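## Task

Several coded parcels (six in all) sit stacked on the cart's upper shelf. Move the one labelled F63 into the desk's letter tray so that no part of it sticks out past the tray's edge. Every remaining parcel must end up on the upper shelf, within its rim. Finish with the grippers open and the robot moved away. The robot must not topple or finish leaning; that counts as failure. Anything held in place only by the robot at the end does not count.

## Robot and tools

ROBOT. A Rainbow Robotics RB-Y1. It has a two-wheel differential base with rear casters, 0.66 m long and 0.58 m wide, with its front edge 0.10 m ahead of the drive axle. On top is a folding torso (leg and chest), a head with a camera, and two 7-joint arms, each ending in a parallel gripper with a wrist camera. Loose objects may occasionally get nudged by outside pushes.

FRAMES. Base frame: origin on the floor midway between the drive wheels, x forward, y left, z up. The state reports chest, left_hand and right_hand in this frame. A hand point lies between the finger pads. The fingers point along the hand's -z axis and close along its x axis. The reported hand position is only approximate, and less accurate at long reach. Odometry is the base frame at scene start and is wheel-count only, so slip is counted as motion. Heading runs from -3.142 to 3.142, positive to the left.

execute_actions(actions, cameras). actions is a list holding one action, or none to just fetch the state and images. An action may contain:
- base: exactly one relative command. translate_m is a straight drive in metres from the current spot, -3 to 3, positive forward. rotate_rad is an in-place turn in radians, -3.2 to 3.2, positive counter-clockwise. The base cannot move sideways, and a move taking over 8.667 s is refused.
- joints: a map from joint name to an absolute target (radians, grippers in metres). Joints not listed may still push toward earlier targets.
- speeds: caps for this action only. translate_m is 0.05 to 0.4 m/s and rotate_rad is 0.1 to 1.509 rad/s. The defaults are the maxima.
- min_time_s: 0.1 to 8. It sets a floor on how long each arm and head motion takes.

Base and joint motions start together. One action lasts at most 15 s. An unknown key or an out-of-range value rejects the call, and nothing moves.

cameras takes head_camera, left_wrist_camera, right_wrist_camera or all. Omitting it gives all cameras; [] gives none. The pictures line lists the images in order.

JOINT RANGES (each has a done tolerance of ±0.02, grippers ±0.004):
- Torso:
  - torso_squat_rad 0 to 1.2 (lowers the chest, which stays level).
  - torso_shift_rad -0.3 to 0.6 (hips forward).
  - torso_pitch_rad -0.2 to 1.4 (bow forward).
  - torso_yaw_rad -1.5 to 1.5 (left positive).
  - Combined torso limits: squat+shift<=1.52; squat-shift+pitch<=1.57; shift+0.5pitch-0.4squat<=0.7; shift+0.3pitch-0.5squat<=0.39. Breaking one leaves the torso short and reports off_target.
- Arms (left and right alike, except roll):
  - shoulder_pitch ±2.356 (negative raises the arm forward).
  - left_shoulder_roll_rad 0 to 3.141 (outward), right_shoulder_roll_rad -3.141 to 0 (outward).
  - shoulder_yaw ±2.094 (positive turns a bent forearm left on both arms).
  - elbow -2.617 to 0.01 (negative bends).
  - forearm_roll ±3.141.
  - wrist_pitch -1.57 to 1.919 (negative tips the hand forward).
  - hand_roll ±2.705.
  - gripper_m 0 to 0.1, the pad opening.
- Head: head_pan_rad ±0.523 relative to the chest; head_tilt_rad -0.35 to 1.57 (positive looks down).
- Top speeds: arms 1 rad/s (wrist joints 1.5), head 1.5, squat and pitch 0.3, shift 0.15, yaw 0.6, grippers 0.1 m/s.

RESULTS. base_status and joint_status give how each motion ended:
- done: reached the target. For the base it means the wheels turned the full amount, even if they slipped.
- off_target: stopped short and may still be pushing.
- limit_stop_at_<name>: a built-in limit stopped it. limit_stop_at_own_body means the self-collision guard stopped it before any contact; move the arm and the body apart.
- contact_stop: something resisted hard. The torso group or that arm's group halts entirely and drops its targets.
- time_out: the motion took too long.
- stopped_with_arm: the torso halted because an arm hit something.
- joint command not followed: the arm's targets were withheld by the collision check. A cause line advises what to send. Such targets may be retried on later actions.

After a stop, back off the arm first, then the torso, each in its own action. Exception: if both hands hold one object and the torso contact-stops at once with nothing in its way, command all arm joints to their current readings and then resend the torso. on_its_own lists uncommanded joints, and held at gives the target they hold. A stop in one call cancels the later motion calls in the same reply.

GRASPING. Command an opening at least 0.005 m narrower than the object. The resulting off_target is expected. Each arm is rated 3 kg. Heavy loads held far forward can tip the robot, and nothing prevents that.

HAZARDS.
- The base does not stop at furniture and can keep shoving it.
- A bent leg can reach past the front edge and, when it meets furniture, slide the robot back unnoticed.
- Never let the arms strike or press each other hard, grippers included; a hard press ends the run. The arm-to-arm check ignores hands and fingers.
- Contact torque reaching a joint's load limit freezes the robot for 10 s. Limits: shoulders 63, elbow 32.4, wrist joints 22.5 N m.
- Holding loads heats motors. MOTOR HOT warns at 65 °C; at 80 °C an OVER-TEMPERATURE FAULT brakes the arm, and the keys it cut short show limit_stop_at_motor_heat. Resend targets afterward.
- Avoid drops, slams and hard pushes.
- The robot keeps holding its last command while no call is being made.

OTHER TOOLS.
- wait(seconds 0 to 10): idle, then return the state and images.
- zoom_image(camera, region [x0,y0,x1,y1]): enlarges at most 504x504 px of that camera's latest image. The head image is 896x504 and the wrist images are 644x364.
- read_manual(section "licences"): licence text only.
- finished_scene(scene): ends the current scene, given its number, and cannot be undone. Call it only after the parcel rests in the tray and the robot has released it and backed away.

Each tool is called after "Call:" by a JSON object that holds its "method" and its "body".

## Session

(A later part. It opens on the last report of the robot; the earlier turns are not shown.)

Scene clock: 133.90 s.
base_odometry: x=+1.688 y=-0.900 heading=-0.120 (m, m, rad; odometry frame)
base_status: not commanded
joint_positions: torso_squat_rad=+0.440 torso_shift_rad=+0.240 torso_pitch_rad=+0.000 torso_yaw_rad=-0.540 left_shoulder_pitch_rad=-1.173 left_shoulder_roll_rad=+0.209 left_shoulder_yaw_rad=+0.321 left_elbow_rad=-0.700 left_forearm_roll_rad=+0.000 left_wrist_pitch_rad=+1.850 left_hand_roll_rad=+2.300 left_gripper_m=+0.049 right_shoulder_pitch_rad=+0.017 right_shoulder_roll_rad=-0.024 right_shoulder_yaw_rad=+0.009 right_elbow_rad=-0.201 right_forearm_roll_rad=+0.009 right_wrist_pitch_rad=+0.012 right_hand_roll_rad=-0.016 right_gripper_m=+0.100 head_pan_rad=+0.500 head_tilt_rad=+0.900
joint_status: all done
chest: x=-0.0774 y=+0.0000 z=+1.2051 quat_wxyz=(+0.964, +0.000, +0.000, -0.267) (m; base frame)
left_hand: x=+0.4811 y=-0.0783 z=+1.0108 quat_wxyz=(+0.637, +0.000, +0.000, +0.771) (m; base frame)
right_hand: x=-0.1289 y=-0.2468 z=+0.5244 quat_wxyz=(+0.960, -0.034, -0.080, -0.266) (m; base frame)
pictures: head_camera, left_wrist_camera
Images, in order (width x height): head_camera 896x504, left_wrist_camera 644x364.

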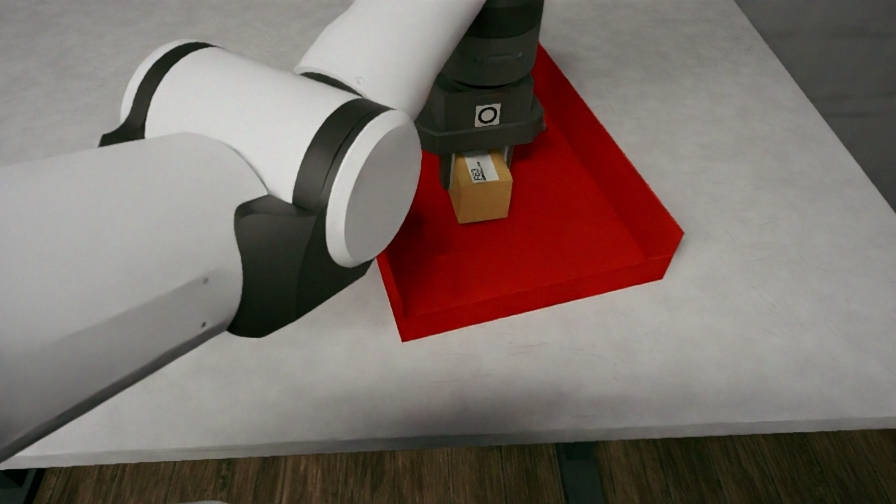

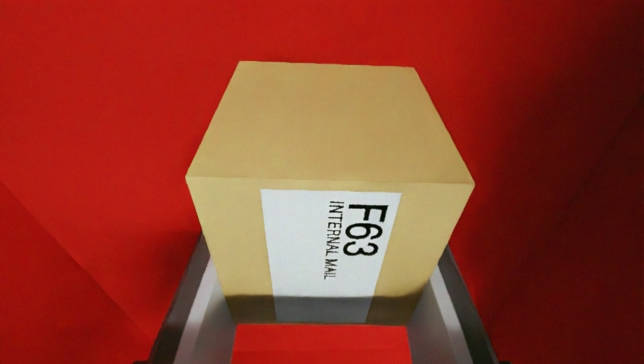

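Call:
{"method": "execute_actions", "body": {"actions": [{"joints":{"left_elbow_rad":-0.6,"left_wrist_pitch_rad":1.75},"min_time_s":1.2}], "cameras": ["head_camera","left_wrist_camera"]}}

Call:
{"method": "execute_actions", "body": {"actions": [{"joints":{"left_gripper_m":0.1}}], "cameras": ["left_wrist_camera"]}}

Call:
{"method": "execute_actions", "body": {"actions": [{"joints":{"torso_squat_rad":0.15,"left_elbow_rad":-0.75,"left_wrist_pitch_rad":1.9}}], "cameras": []}}

Call:
{"method": "execute_actions", "body": {"actions": [{"base":{"translate_m":-0.5},"joints":{"torso_shift_rad":0,"torso_yaw_rad":0,"head_pan_rad":0,"head_tilt_rad":0.6}}], "cameras": ["head_camera"]}}

Scene clock: 144.23 s.
base_odometry: x=+1.688 y=-0.900 heading=-0.120 (m, m, rad; odometry frame)
base_status: not commanded
joint_positions: torso_squat_rad=+0.440 torso_shift_rad=+0.239 torso_pitch_rad=-0.002 torso_yaw_rad=-0.540 left_shoulder_pitch_rad=-1.178 left_shoulder_roll_rad=+0.211 left_shoulder_yaw_rad=+0.321 left_elbow_rad=-0.603 left_forearm_roll_rad=+0.000 left_wrist_pitch_rad=+1.751 left_hand_roll_rad=+2.300 left_gripper_m=+0.049 right_shoulder_pitch_rad=+0.017 right_shoulder_roll_rad=-0.024 right_shoulder_yaw_rad=+0.009 right_elbow_rad=-0.201 right_forearm_roll_rad=+0.009 right_wrist_pitch_rad=+0.012 right_hand_roll_rad=-0.016 right_gripper_m=+0.100 head_pan_rad=+0.500 head_tilt_rad=+0.900
joint_status: all done
chest: x=-0.0785 y=+0.0001 z=+1.2052 quat_wxyz=(+0.964, +0.000, -0.001, -0.267) (m; base frame)
left_hand: x=+0.4846 y=-0.0805 z=+0.9899 quat_wxyz=(+0.637, -0.004, -0.002, +0.771) (m; base frame)
right_hand: x=-0.1287 y=-0.2469 z=+0.5244 quat_wxyz=(+0.960, -0.034, -0.081, -0.266) (m; base frame)
pictures: head_camera, left_wrist_camera
Images, in order (width x height): head_camera 896x504, left_wrist_camera 644x364.

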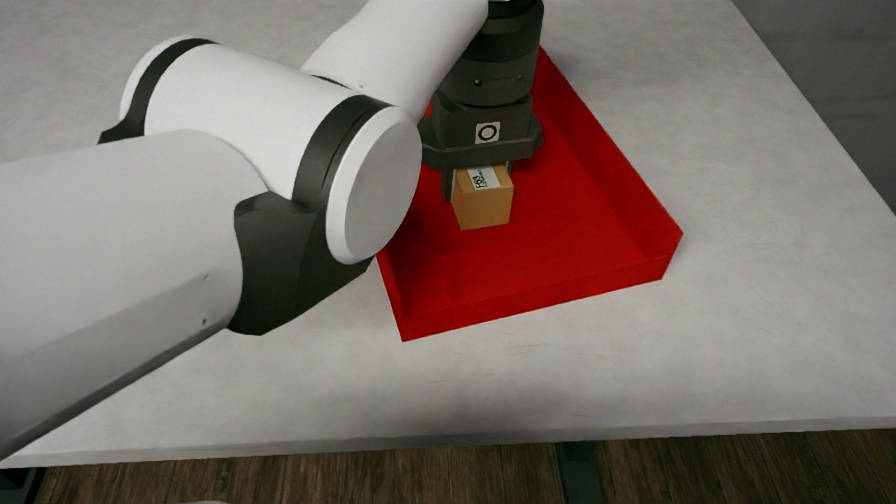

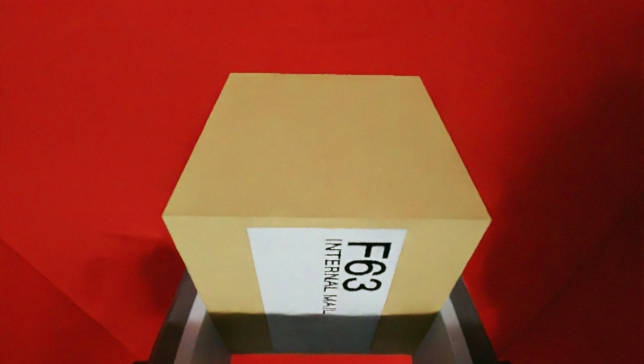

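Scene clock: 145.30 s.
base_odometry: x=+1.688 y=-0.900 heading=-0.120 (m, m, rad; odometry frame)
base_status: not commanded
joint_positions: torso_squat_rad=+0.440 torso_shift_rad=+0.240 torso_pitch_rad=+0.000 torso_yaw_rad=-0.540 left_shoulder_pitch_rad=-1.173 left_shoulder_roll_rad=+0.209 left_shoulder_yaw_rad=+0.321 left_elbow_rad=-0.600 left_forearm_roll_rad=+0.000 left_wrist_pitch_rad=+1.750 left_hand_roll_rad=+2.300 left_gripper_m=+0.099 right_shoulder_pitch_rad=+0.017 right_shoulder_roll_rad=-0.024 right_shoulder_yaw_rad=+0.009 right_elbow_rad=-0.201 right_forearm_roll_rad=+0.009 right_wrist_pitch_rad=+0.012 right_hand_roll_rad=-0.016 right_gripper_m=+0.100 head_pan_rad=+0.500 head_tilt_rad=+0.900
joint_status: all done
chest: x=-0.0774 y=+0.0000 z=+1.2051 quat_wxyz=(+0.964, +0.000, +0.000, -0.267) (m; base frame)
left_hand: x=+0.4837 y=-0.0797 z=+0.9856 quat_wxyz=(+0.637, +0.000, +0.000, +0.771) (m; base frame)
right_hand: x=-0.1289 y=-0.2469 z=+0.5244 quat_wxyz=(+0.960, -0.034, -0.080, -0.266) (m; base frame)
pictures: left_wrist_camera
Images, in order (width x height): left_wrist_camera 644x364.

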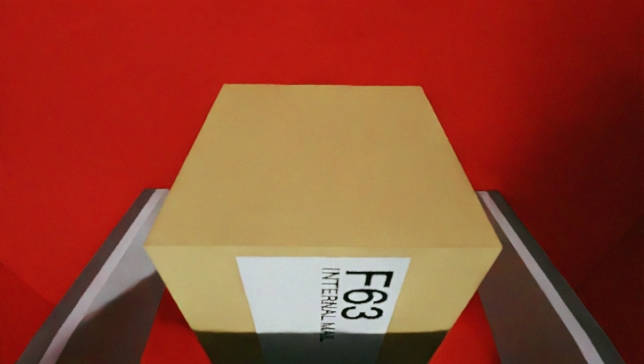

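Scene clock: 147.07 s.
base_odometry: x=+1.688 y=-0.900 heading=-0.120 (m, m, rad; odometry frame)
base_status: not commanded
joint_positions: torso_squat_rad=+0.150 torso_shift_rad=+0.240 torso_pitch_rad=+0.000 torso_yaw_rad=-0.540 left_shoulder_pitch_rad=-1.173 left_shoulder_roll_rad=+0.209 left_shoulder_yaw_rad=+0.321 left_elbow_rad=-0.750 left_forearm_roll_rad=+0.000 left_wrist_pitch_rad=+1.900 left_hand_roll_rad=+2.300 left_gripper_m=+0.099 right_shoulder_pitch_rad=+0.017 right_shoulder_roll_rad=-0.024 right_shoulder_yaw_rad=+0.009 right_elbow_rad=-0.201 right_forearm_roll_rad=+0.009 right_wrist_pitch_rad=+0.012 right_hand_roll_rad=-0.016 right_gripper_m=+0.100 head_pan_rad=+0.500 head_tilt_rad=+0.900
joint_status: all done
chest: x=-0.0634 y=+0.0000 z=+1.2622 quat_wxyz=(+0.964, +0.000, +0.000, -0.267) (m; base frame)
left_hand: x=+0.4932 y=-0.0770 z=+1.0807 quat_wxyz=(+0.637, +0.000, +0.000, +0.771) (m; base frame)
right_hand: x=-0.1149 y=-0.2469 z=+0.5816 quat_wxyz=(+0.960, -0.034, -0.080, -0.266) (m; base frame)
pictures: none
No camera images: the call's "cameras" was empty. Leave "cameras" out to get every camera's image.

Scene clock: 149.80 s.
base_odometry: x=+1.191 y=-0.840 heading=-0.121 (m, m, rad; odometry frame)
base_status: done
joint_positions: torso_squat_rad=+0.150 torso_shift_rad=+0.000 torso_pitch_rad=+0.000 torso_yaw_rad=+0.000 left_shoulder_pitch_rad=-1.173 left_shoulder_roll_rad=+0.209 left_shoulder_yaw_rad=+0.321 left_elbow_rad=-0.750 left_forearm_roll_rad=+0.000 left_wrist_pitch_rad=+1.900 left_hand_roll_rad=+2.300 left_gripper_m=+0.099 right_shoulder_pitch_rad=+0.017 right_shoulder_roll_rad=-0.024 right_shoulder_yaw_rad=+0.009 right_elbow_rad=-0.201 right_forearm_roll_rad=+0.009 right_wrist_pitch_rad=+0.012 right_hand_roll_rad=-0.016 right_gripper_m=+0.100 head_pan_rad=+0.000 head_tilt_rad=+0.600
joint_status: all done
chest: x=-0.2280 y=+0.0000 z=+1.2821 quat_wxyz=(+1.000, +0.000, +0.000, +0.000) (m; base frame)
left_hand: x=+0.2890 y=+0.2201 z=+1.1007 quat_wxyz=(+0.408, +0.000, +0.000, +0.913) (m; base frame)
right_hand: x=-0.1453 y=-0.2381 z=+0.6014 quat_wxyz=(+0.996, -0.012, -0.086, -0.001) (m; base frame)
pictures: head_camera
Images, in order (width x height): head_camera 896x504.

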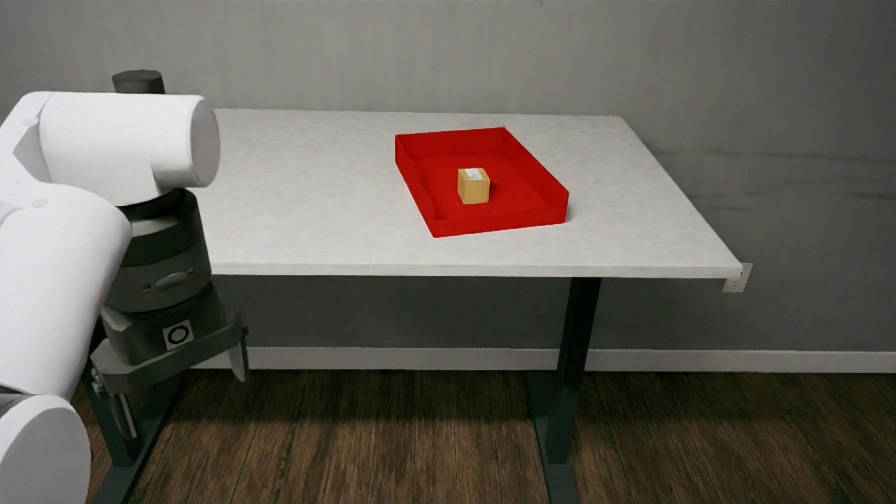

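Call:
{"method": "finished_scene", "body": {"scene": 1}}

The scene is finished: the task was done.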